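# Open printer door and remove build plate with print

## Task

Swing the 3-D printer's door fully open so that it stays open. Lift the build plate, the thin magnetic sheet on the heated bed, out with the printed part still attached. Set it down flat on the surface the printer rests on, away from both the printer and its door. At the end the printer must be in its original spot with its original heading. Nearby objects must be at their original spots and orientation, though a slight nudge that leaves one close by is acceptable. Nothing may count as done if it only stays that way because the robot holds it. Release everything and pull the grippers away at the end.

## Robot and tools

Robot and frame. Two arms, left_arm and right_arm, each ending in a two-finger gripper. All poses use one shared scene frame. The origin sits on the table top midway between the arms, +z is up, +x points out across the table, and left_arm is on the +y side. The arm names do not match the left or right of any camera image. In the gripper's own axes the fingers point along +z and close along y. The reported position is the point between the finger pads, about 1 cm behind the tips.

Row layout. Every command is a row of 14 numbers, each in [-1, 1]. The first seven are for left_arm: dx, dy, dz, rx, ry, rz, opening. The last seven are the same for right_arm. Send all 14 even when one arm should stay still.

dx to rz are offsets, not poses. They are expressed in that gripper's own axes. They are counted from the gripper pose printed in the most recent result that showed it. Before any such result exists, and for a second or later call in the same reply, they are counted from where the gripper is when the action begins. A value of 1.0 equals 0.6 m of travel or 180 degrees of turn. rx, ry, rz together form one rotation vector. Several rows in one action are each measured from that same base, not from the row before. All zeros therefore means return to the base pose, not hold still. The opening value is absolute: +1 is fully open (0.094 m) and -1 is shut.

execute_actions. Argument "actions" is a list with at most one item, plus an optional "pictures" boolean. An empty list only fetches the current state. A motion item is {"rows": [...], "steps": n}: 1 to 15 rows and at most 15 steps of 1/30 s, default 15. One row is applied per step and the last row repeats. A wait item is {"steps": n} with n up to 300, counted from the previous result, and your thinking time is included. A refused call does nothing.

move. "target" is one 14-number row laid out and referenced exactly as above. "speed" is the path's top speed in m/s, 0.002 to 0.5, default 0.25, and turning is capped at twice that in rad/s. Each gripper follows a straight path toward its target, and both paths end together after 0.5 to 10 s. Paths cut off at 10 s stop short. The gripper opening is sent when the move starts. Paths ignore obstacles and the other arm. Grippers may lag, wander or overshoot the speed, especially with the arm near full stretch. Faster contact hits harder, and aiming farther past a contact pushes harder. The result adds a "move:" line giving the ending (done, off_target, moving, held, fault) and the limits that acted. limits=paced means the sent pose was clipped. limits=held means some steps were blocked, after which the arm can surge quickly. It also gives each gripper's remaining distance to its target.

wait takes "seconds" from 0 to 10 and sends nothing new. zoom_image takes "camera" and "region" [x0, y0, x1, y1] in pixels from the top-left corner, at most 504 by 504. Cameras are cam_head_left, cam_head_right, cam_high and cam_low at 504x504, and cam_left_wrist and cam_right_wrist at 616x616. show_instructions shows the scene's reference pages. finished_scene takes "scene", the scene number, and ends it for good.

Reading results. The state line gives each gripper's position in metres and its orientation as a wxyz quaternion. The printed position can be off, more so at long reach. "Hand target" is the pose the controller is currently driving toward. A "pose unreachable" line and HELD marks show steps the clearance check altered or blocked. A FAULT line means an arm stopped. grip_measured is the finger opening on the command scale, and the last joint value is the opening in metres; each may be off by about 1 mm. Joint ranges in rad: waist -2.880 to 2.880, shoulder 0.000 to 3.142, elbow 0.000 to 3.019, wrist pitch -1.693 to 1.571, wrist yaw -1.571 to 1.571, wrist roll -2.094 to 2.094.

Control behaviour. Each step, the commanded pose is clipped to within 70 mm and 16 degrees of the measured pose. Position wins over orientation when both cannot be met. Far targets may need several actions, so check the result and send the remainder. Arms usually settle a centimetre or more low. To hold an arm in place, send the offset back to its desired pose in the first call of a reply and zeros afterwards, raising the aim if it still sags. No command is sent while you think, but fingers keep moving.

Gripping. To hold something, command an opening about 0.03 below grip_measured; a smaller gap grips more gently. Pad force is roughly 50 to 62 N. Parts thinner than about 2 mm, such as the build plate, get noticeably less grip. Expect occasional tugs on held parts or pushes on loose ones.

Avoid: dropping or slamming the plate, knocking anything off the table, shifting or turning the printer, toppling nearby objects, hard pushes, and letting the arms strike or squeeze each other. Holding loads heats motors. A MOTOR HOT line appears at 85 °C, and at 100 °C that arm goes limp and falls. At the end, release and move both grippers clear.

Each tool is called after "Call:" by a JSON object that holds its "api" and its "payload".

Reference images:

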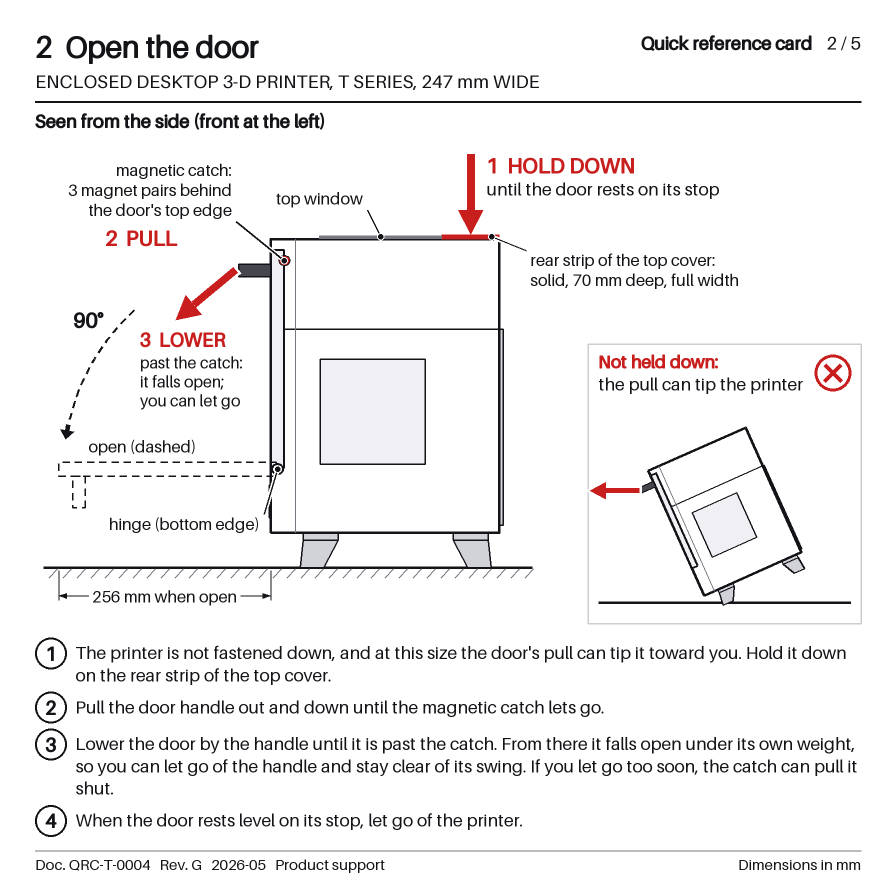

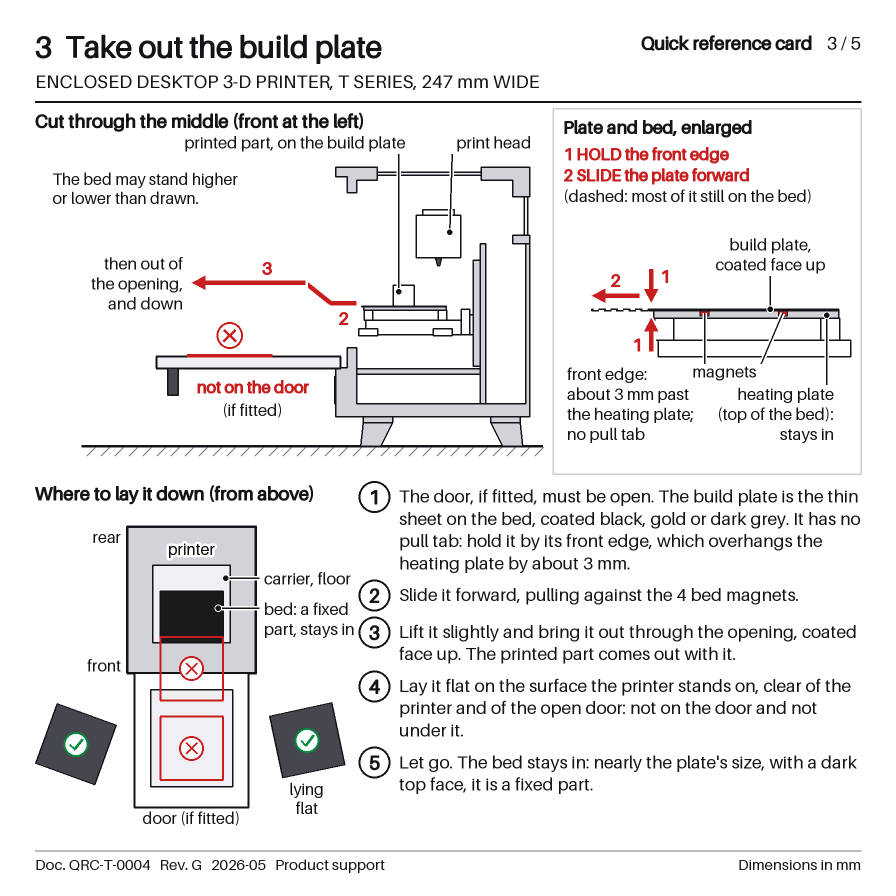

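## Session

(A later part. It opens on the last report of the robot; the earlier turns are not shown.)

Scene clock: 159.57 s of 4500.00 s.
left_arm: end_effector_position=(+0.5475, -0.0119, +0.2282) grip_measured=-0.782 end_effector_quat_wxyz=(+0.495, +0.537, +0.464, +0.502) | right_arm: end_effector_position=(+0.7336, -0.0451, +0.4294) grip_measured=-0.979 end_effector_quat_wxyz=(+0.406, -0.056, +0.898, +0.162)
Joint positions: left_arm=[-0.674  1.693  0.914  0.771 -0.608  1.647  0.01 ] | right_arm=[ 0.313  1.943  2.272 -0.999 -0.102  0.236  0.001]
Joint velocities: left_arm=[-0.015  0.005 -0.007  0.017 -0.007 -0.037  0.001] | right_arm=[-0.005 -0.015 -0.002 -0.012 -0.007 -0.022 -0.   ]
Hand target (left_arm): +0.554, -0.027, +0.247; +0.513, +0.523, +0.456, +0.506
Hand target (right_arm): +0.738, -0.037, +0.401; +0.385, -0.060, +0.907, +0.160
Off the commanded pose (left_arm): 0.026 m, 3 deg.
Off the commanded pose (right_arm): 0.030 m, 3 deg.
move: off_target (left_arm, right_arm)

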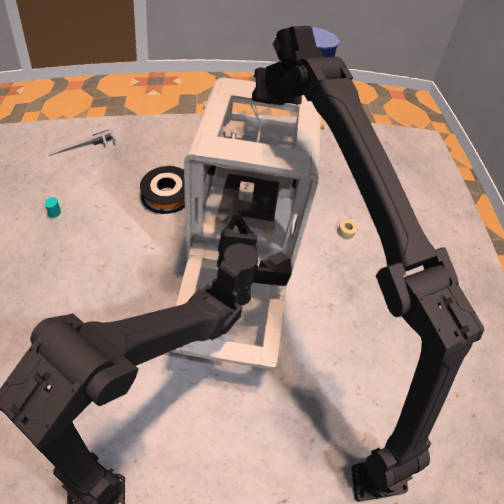

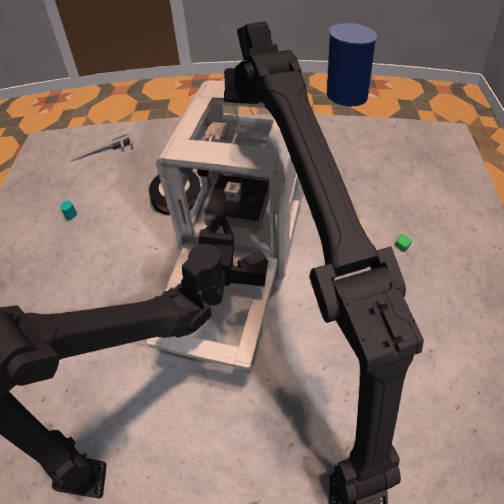

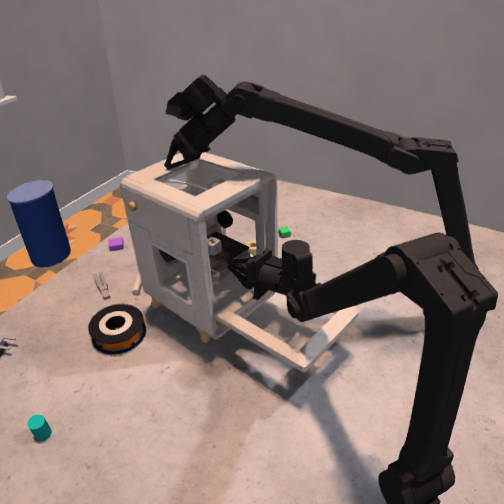

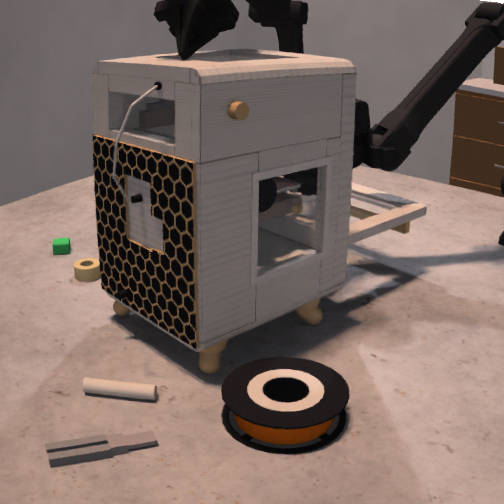

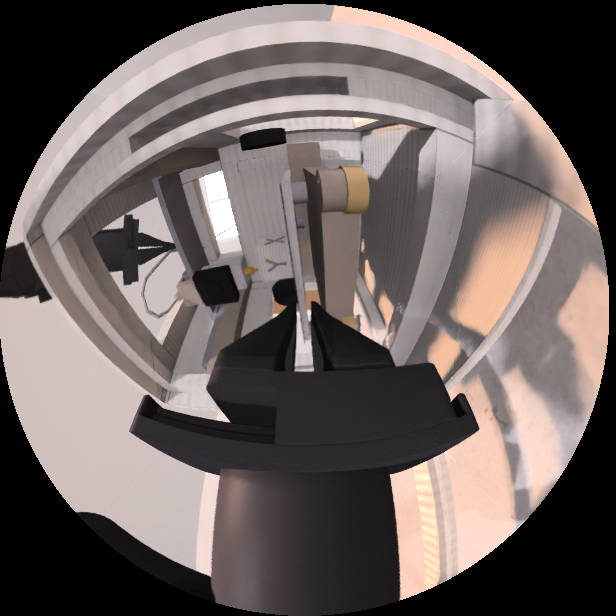

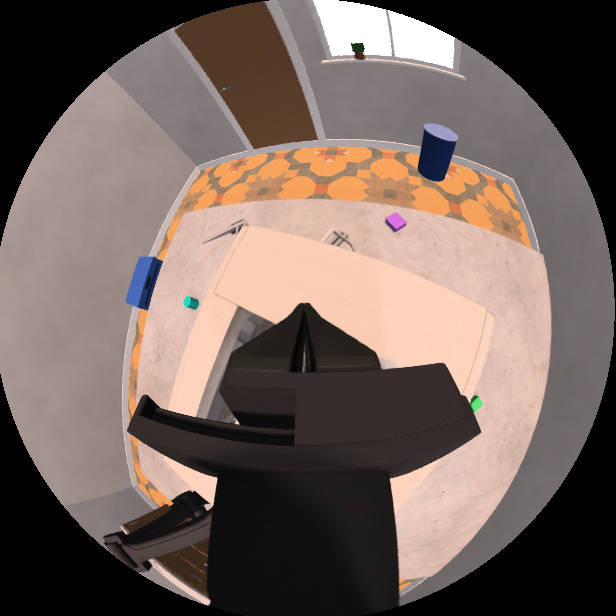

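Call:
{"api": "move", "payload": {"target": [0,0.03,0,-0.015,-0.01,-0.025,-0.8,0.03,0,0.04,0,0.015,0,-1], "speed": 0.02}}

Call:
{"api": "move", "payload": {"target": [0,0.03,0.035,-0.01,0,0,-0.8,0.03,0,0.04,0,0.015,0,-1], "speed": 0.02}}

Call:
{"api": "zoom_image", "payload": {"camera": "cam_left_wrist", "region": [200,180,420,400]}}

Scene clock: 162.87 s of 4500.00 s.
left_arm: end_effector_position=(+0.5469, -0.0186, +0.2321) grip_measured=-0.798 end_effector_quat_wxyz=(+0.520, +0.531, +0.462, +0.484) | right_arm: end_effector_position=(+0.7336, -0.0451, +0.4294) grip_measured=-0.979 end_effector_quat_wxyz=(+0.406, -0.056, +0.898, +0.162)
Joint positions: left_arm=[-0.674  1.693  0.914  0.789 -0.569  1.611  0.009] | right_arm=[ 0.313  1.943  2.272 -0.999 -0.102  0.236  0.001]
Joint velocities: left_arm=[ 0.005 -0.005 -0.002  0.002 -0.051  0.007 -0.001] | right_arm=[-0.005 -0.005 -0.002 -0.012  0.022 -0.022  0.   ]
Hand target (left_arm): +0.548, -0.013, +0.246; +0.534, +0.514, +0.465, +0.485
Hand target (right_arm): +0.738, -0.037, +0.401; +0.385, -0.060, +0.907, +0.160
Off the commanded pose (left_arm): 0.015 m, 3 deg.
Off the commanded pose (right_arm): 0.030 m, 3 deg.
move: off_target (left_arm, right_arm)

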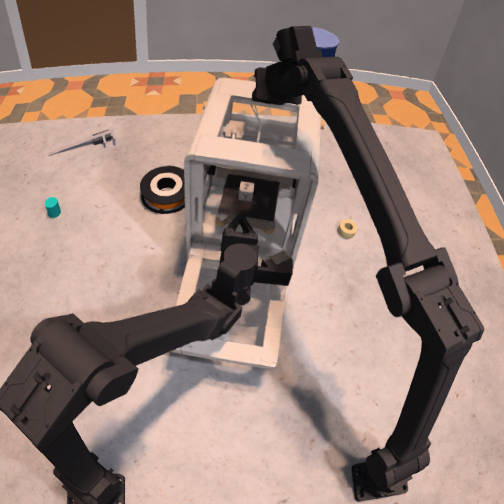

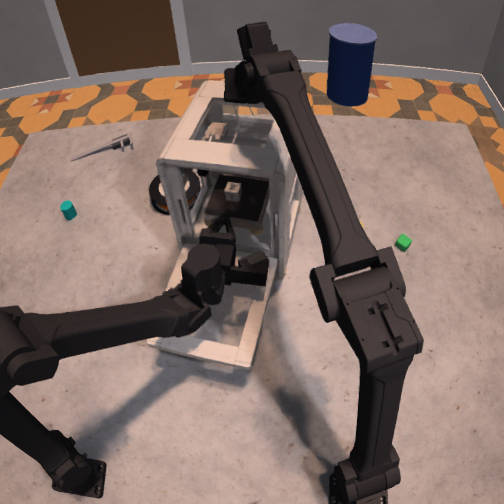

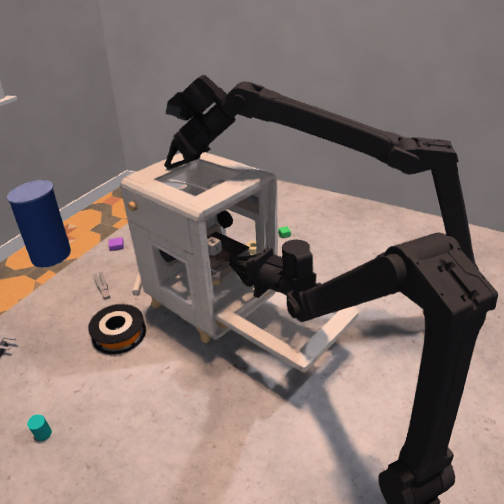

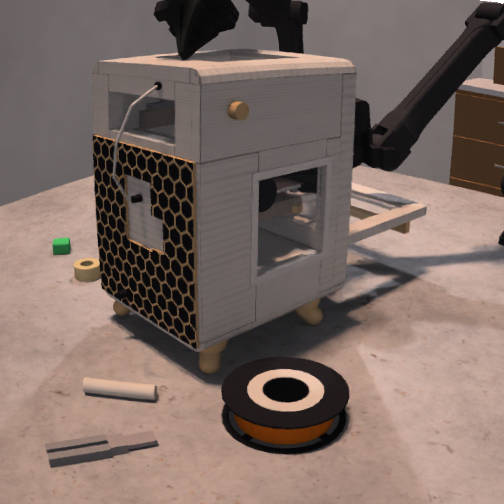

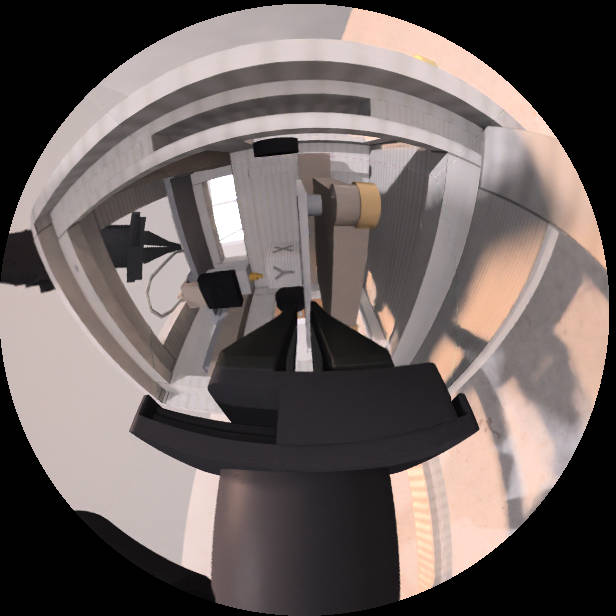

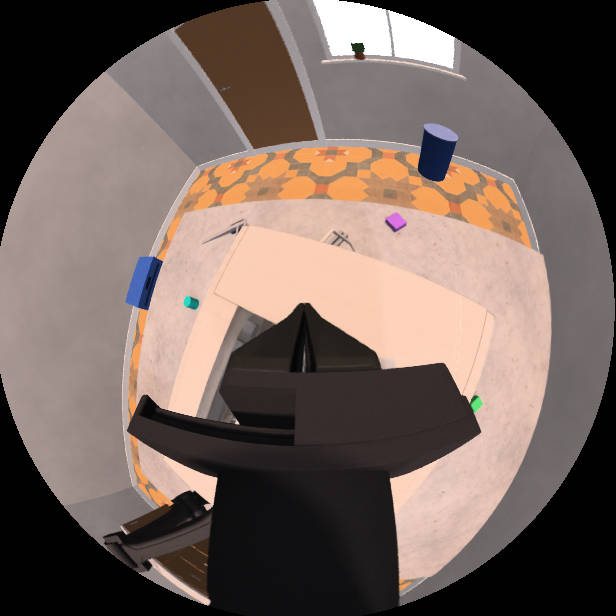

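Scene clock: 164.60 s of 4500.00 s.
left_arm: end_effector_position=(+0.5514, -0.0195, +0.2349) grip_measured=-0.798 end_effector_quat_wxyz=(+0.523, +0.534, +0.456, +0.484) | right_arm: end_effector_position=(+0.7336, -0.0449, +0.4294) grip_measured=-0.979 end_effector_quat_wxyz=(+0.406, -0.057, +0.898, +0.162)
Joint positions: left_arm=[-0.666  1.696  0.924  0.789 -0.548  1.619  0.009] | right_arm=[ 0.313  1.943  2.272 -0.999 -0.103  0.236  0.001]
Joint velocities: left_arm=[ 0.005 -0.015 -0.012 -0.012 -0.007 -0.066  0.001] | right_arm=[ 0.005 -0.005  0.002 -0.002 -0.051 -0.037 -0.001]
Hand target (left_arm): +0.566, -0.021, +0.250; +0.528, +0.523, +0.454, +0.492
Hand target (right_arm): +0.738, -0.036, +0.401; +0.385, -0.060, +0.907, +0.161
Off the commanded pose (left_arm): 0.022 m, 2 deg.
Off the commanded pose (right_arm): 0.030 m, 3 deg.
move: off_target (left_arm, right_arm)

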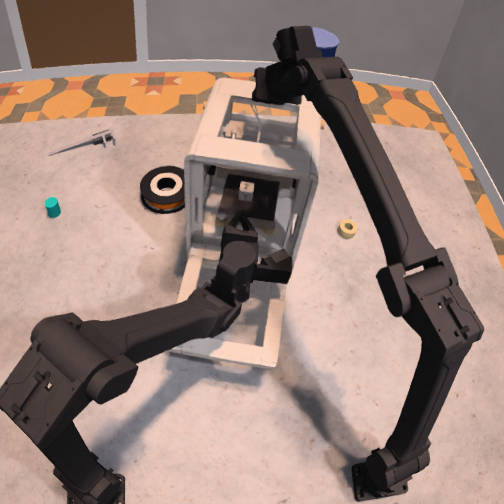

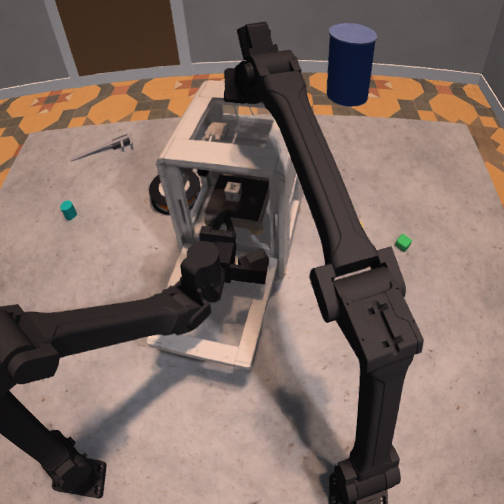

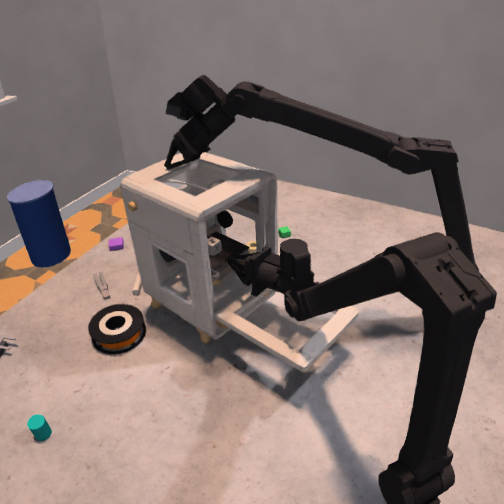

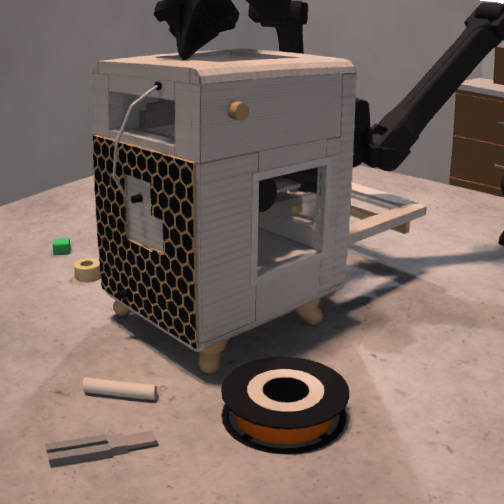

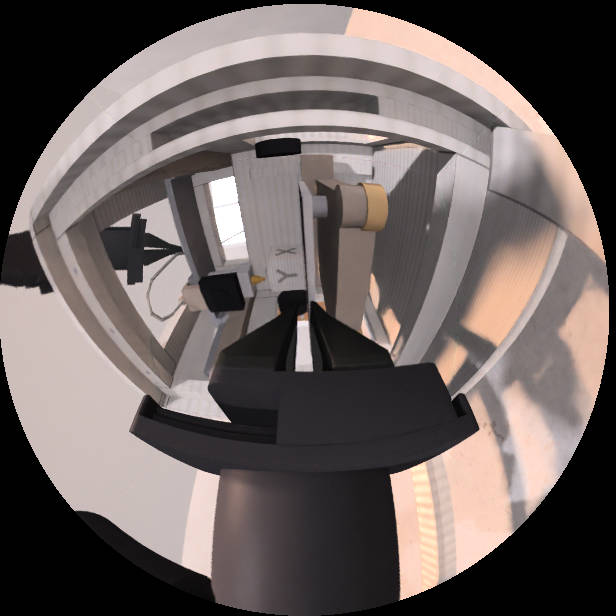

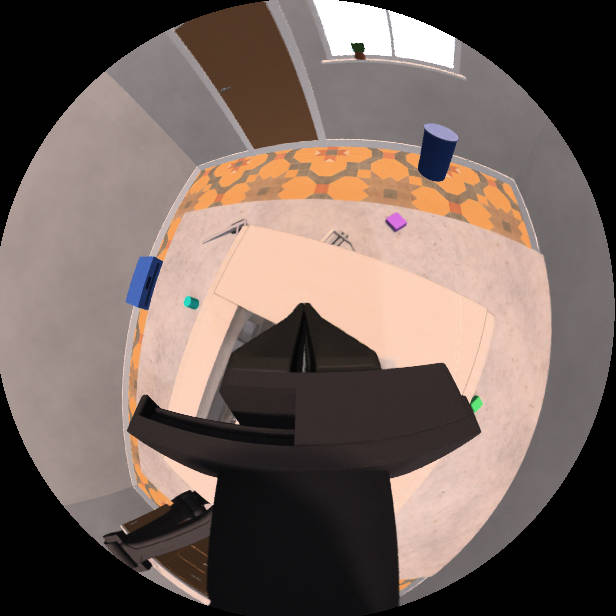

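Region (200, 180, 420, 400) of cam_left_wrist's 616x616 image, scaled by 2.291, with more detail than that image has.

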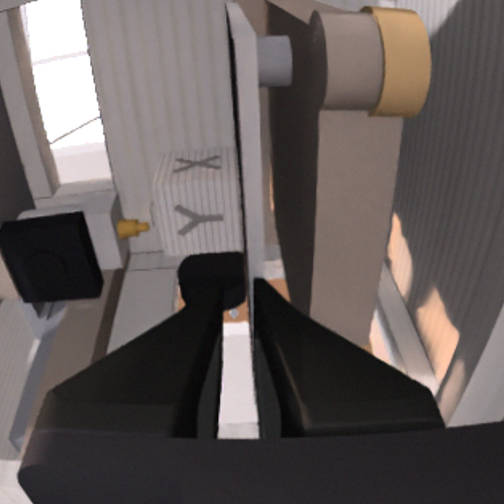

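Good height. Push again to be sure of butting.

Call:
{"api": "move", "payload": {"target": [0,0.027,0.04,-0.012,0,0,-0.8,0.03,0,0.04,0,0.015,0,-1], "speed": 0.02}}

Call:
{"api": "move", "payload": {"target": [0,0.02,0.03,-0.012,0,0,-1,0.03,0,0.04,0,0.015,0,-1], "speed": 0.02}}

Call:
{"api": "zoom_image", "payload": {"camera": "cam_left_wrist", "region": [200,180,420,400]}}

Scene clock: 166.80 s of 4500.00 s.
left_arm: end_effector_position=(+0.5519, -0.0204, +0.2349) grip_measured=-0.798 end_effector_quat_wxyz=(+0.522, +0.538, +0.450, +0.484) | right_arm: end_effector_position=(+0.7335, -0.0448, +0.4295) grip_measured=-0.979 end_effector_quat_wxyz=(+0.406, -0.057, +0.898, +0.163)
Joint positions: left_arm=[-0.663  1.696  0.924  0.789 -0.536  1.63   0.009] | right_arm=[ 0.313  1.943  2.272 -0.999 -0.103  0.236  0.001]
Joint velocities: left_arm=[ 0.015 -0.005 -0.012  0.017 -0.051 -0.022  0.   ] | right_arm=[-0.005  0.005 -0.002 -0.017 -0.007  0.022  0.   ]
Hand target (left_arm): +0.573, -0.022, +0.251; +0.533, +0.524, +0.447, +0.493
Hand target (right_arm): +0.738, -0.036, +0.401; +0.385, -0.061, +0.907, +0.161
Off the commanded pose (left_arm): 0.028 m, 2 deg.
Off the commanded pose (right_arm): 0.030 m, 3 deg.
move: off_target (left_arm, right_arm)

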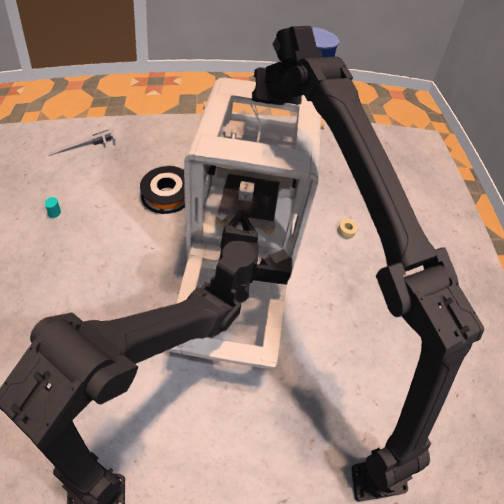

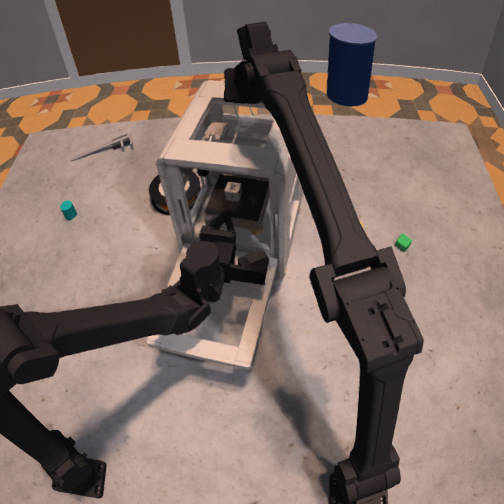

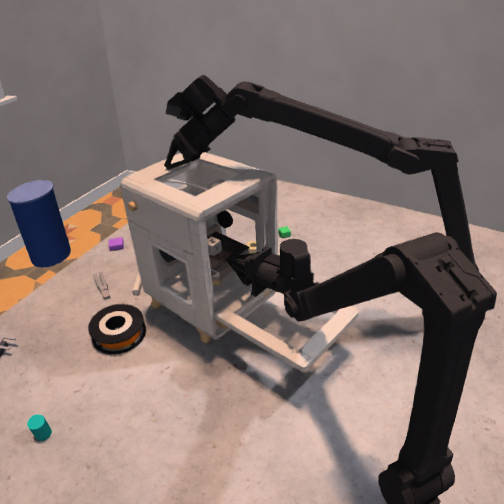

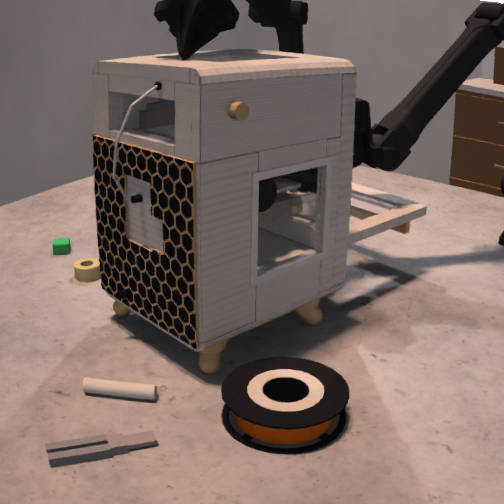

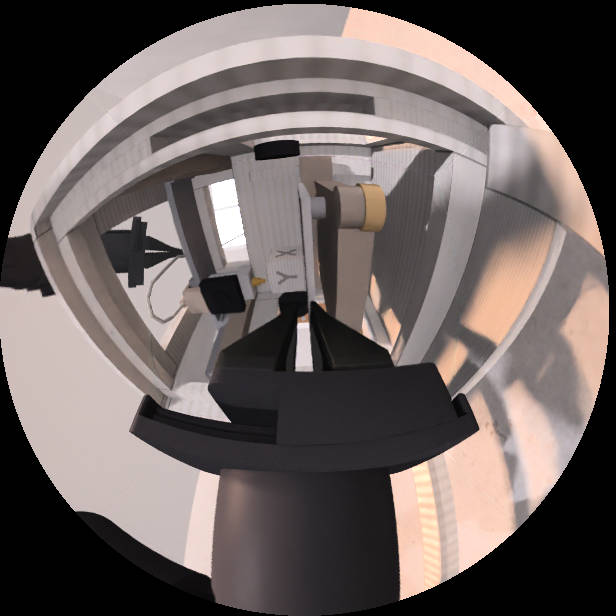

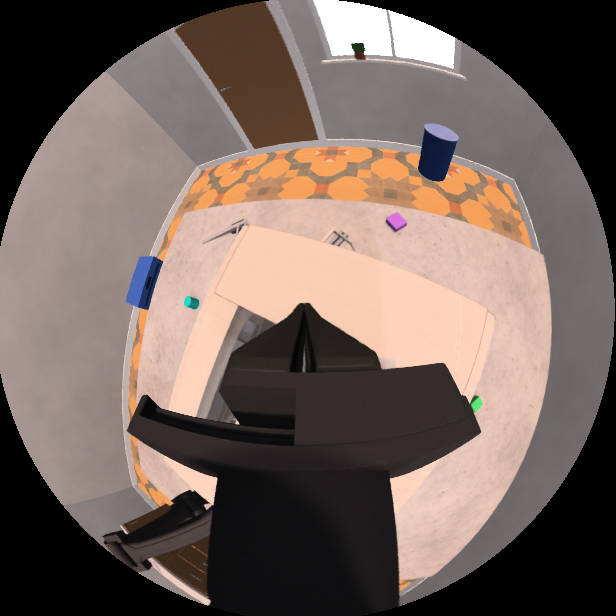

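Scene clock: 168.53 s of 4500.00 s.
left_arm: end_effector_position=(+0.5516, -0.0201, +0.2318) grip_measured=-0.978 end_effector_quat_wxyz=(+0.522, +0.542, +0.447, +0.483) | right_arm: end_effector_position=(+0.7335, -0.0446, +0.4295) grip_measured=-0.979 end_effector_quat_wxyz=(+0.406, -0.057, +0.898, +0.163)
Joint positions: left_arm=[-0.661  1.699  0.919  0.793 -0.527  1.635  0.001] | right_arm=[ 0.313  1.943  2.272 -0.999 -0.104  0.236  0.001]
Joint velocities: left_arm=[-0.005 -0.005 -0.002  0.012 -0.037  0.007  0.001] | right_arm=[-0.005 -0.005 -0.002  0.007  0.007 -0.081 -0.   ]
Hand target (left_arm): +0.568, -0.022, +0.247; +0.532, +0.529, +0.441, +0.493
Hand target (right_arm): +0.737, -0.036, +0.401; +0.385, -0.061, +0.907, +0.161
Off the commanded pose (left_arm): 0.024 m, 2 deg.
Off the commanded pose (right_arm): 0.030 m, 3 deg.
move: off_target (left_arm, right_arm)

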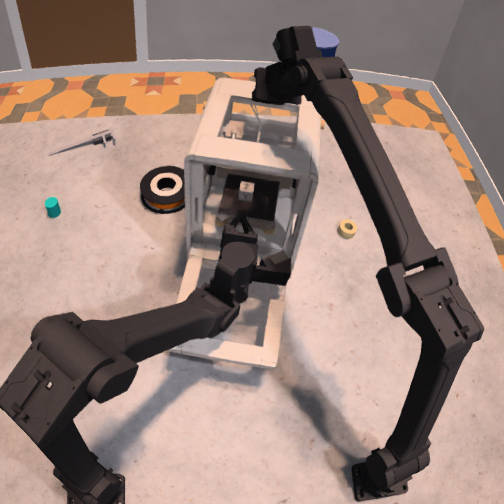

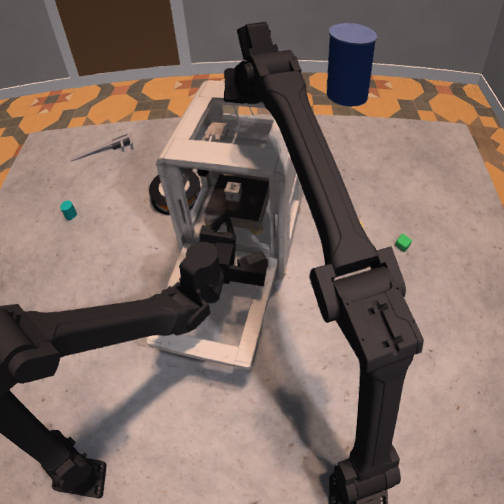

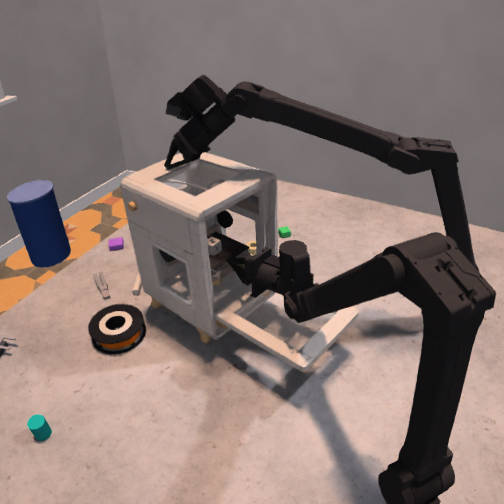

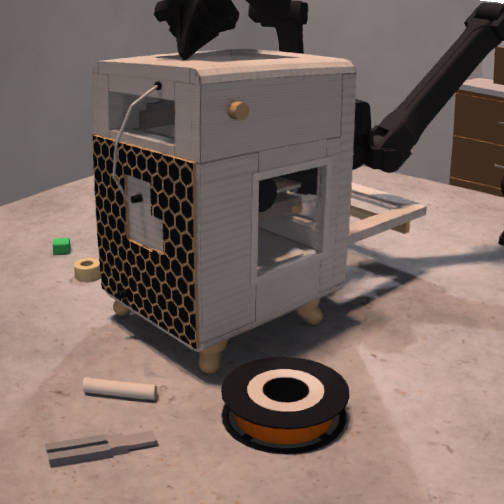

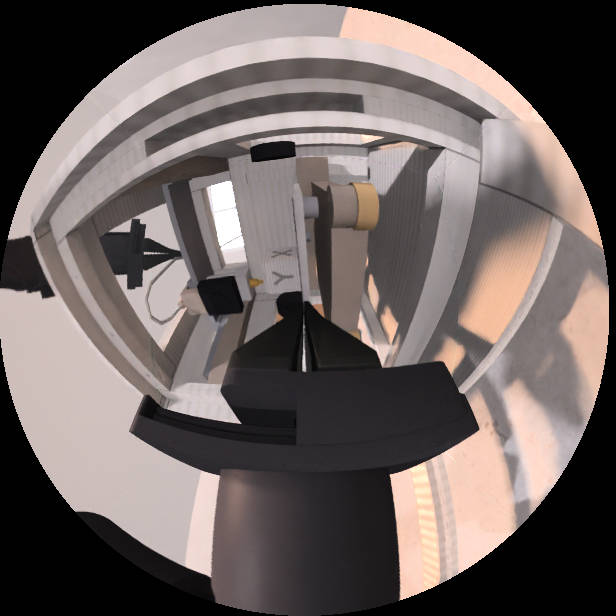

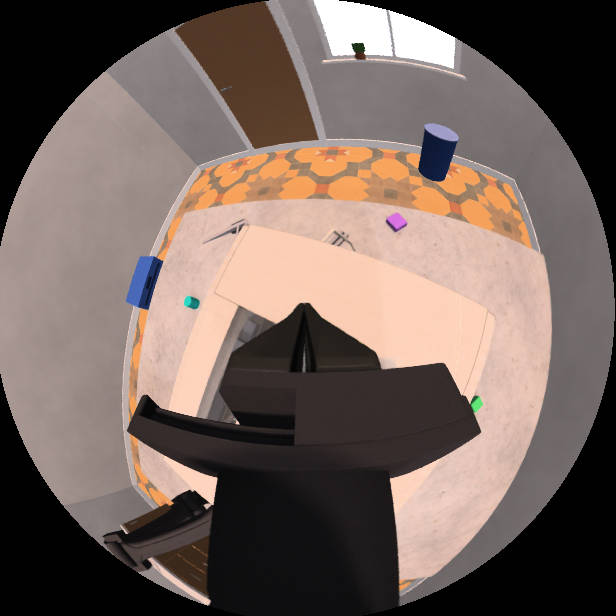

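Region (200, 180, 420, 400) of cam_left_wrist's 616x616 image, scaled by 2.291, with more detail than that image has.

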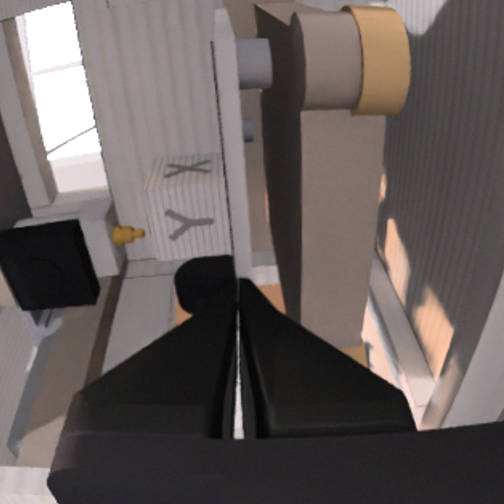

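z pulled down to plate: gripped. Pull slowly, countering the +y drift.

Call:
{"api": "move", "payload": {"target": [-0.008,0.012,-0.04,0,0,0,-1,0.03,0,0.04,0,0.015,0,-1], "speed": 0.01}}

Call:
{"api": "zoom_image", "payload": {"camera": "cam_left_wrist", "region": [200,180,420,400]}}

Scene clock: 172.63 s of 4500.00 s.
left_arm: end_effector_position=(+0.5325, -0.0166, +0.2292) grip_measured=-0.980 end_effector_quat_wxyz=(+0.515, +0.545, +0.451, +0.485) | right_arm: end_effector_position=(+0.7334, -0.0446, +0.4295) grip_measured=-0.979 end_effector_quat_wxyz=(+0.406, -0.057, +0.898, +0.163)
Joint positions: left_arm=[-0.683  1.664  0.872  0.793 -0.56   1.635  0.001] | right_arm=[ 0.313  1.943  2.272 -0.999 -0.105  0.236  0.001]
Joint velocities: left_arm=[ 0.005  0.015 -0.012 -0.017  0.007  0.007  0.001] | right_arm=[-0.015 -0.024 -0.017 -0.017 -0.066  0.037 -0.   ]
Hand target (left_arm): +0.527, -0.022, +0.239; +0.522, +0.542, +0.448, +0.483
Hand target (right_arm): +0.737, -0.036, +0.401; +0.384, -0.061, +0.907, +0.162
Off the commanded pose (left_arm): 0.012 m, 1 deg.
Off the commanded pose (right_arm): 0.030 m, 3 deg.
move: off_target (left_arm, right_arm)

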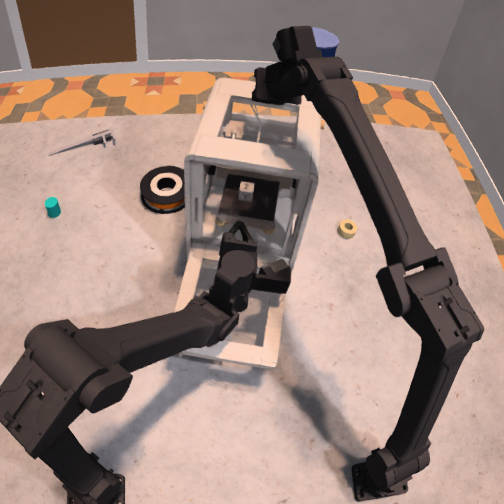

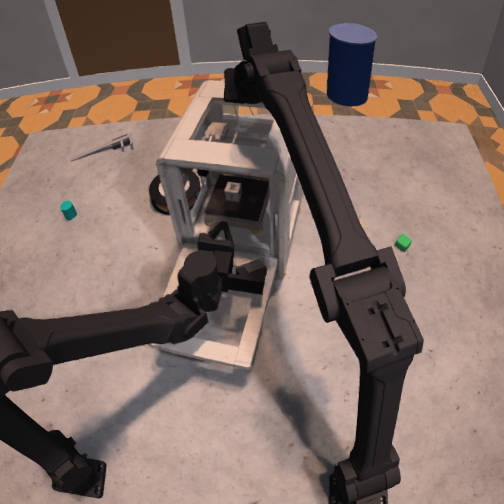

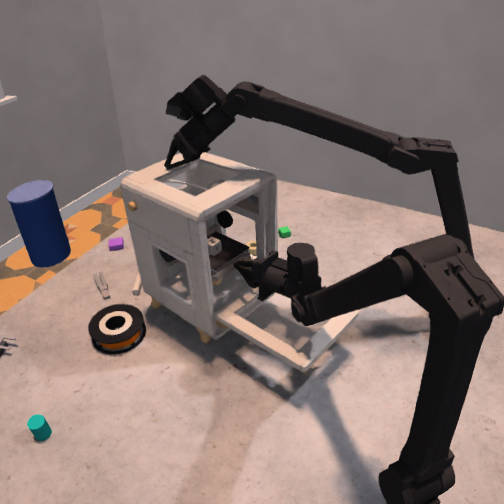

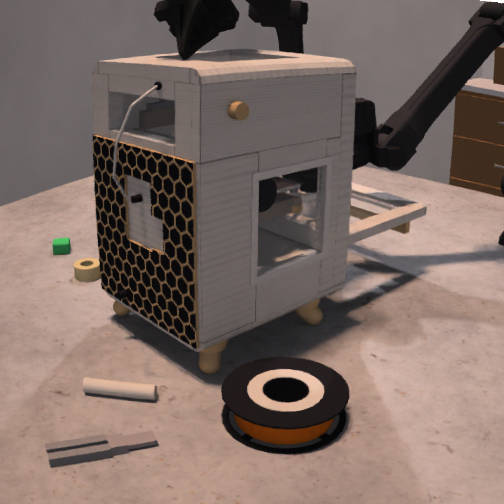

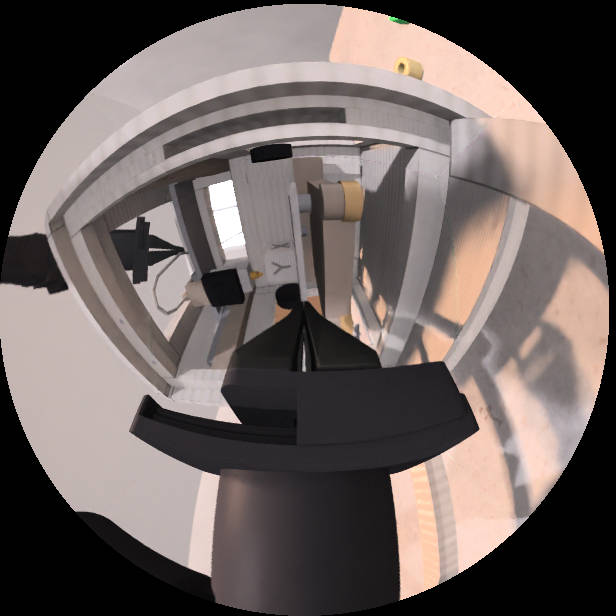

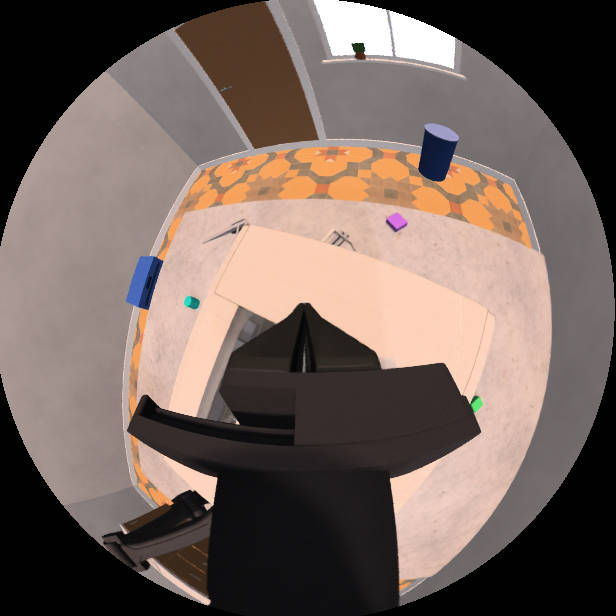

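Region (200, 180, 420, 400) of cam_left_wrist's 616x616 image, scaled by 2.291, with more detail than that image has.

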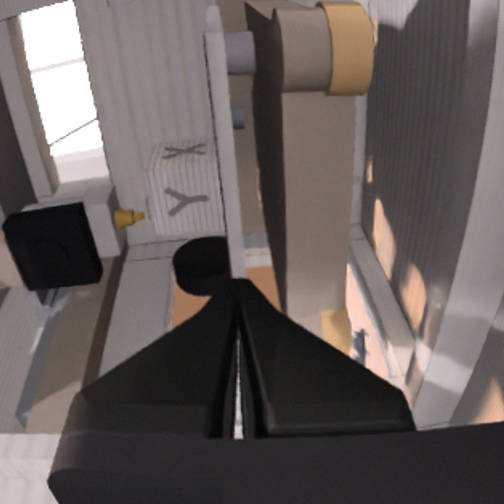

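Call:
{"api": "move", "payload": {"target": [0,0.038,0.05,-0.012,0.01,-0.015,-0.8,0.03,0,0.04,0,0.015,0,-1], "speed": 0.02}}

Call:
{"api": "zoom_image", "payload": {"camera": "cam_left_wrist", "region": [200,180,420,400]}}

Scene clock: 175.30 s of 4500.00 s.
left_arm: end_effector_position=(+0.5469, -0.0207, +0.2405) grip_measured=-0.802 end_effector_quat_wxyz=(+0.524, +0.529, +0.456, +0.488) | right_arm: end_effector_position=(+0.7334, -0.0445, +0.4295) grip_measured=-0.979 end_effector_quat_wxyz=(+0.406, -0.057, +0.898, +0.163)
Joint positions: left_arm=[-0.675  1.685  0.92   0.793 -0.566  1.625  0.009] | right_arm=[ 0.313  1.943  2.272 -0.999 -0.105  0.236  0.001]
Joint velocities: left_arm=[-0.005 -0.005 -0.017 -0.007 -0.007 -0.125  0.001] | right_arm=[-0.005 -0.015  0.007  0.012  0.007 -0.022  0.   ]
Hand target (left_arm): +0.561, -0.021, +0.252; +0.529, +0.516, +0.462, +0.490
Hand target (right_arm): +0.737, -0.036, +0.401; +0.384, -0.061, +0.907, +0.162
Off the commanded pose (left_arm): 0.019 m, 2 deg.
Off the commanded pose (right_arm): 0.030 m, 3 deg.
move: off_target (left_arm, right_arm)

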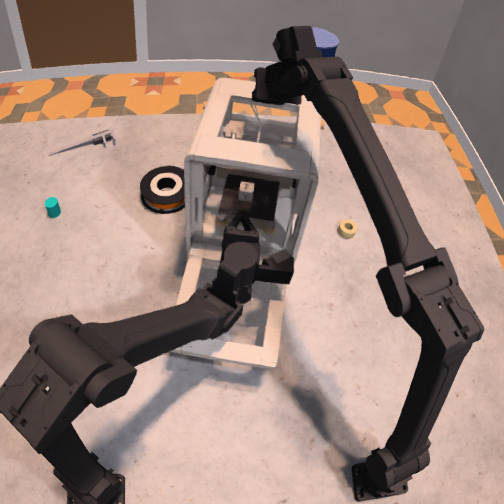

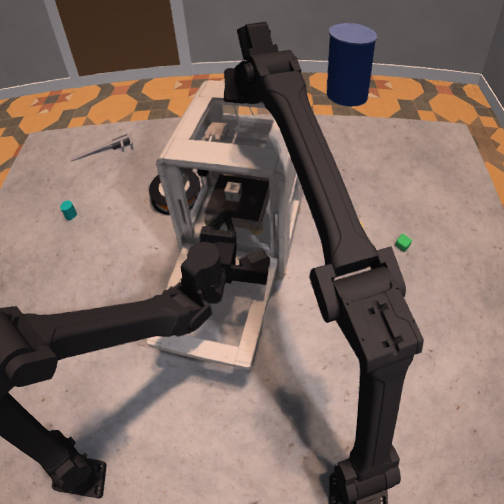

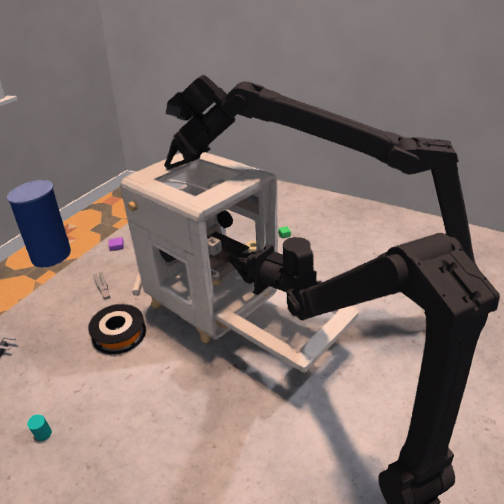

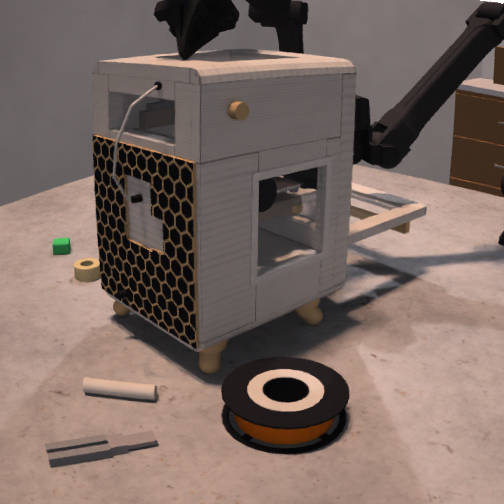

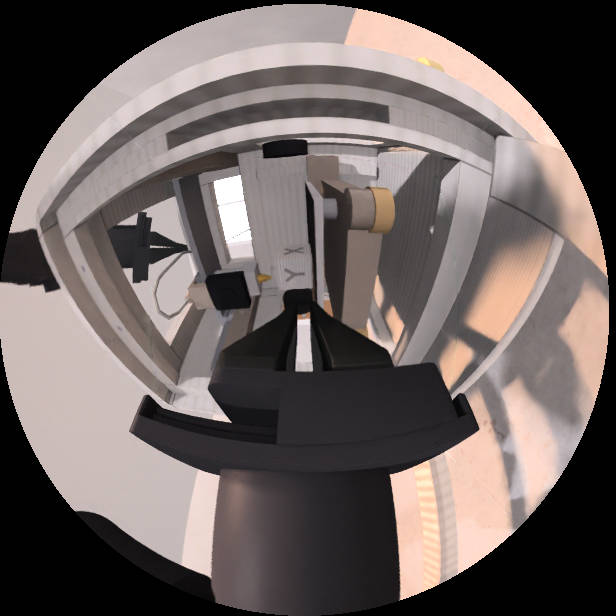

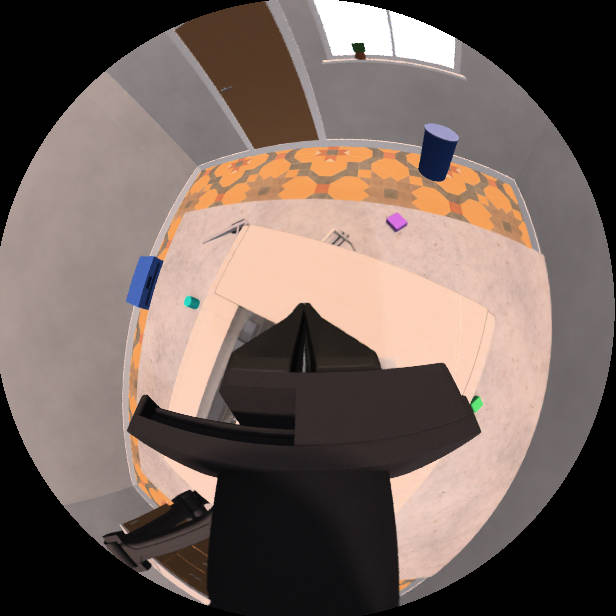

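Region (200, 180, 420, 400) of cam_left_wrist's 616x616 image, scaled by 2.291, with more detail than that image has.

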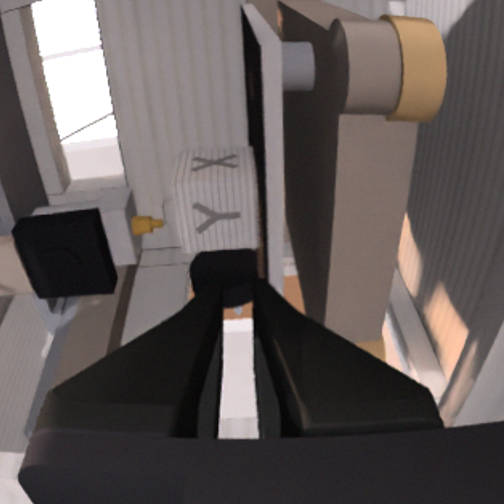

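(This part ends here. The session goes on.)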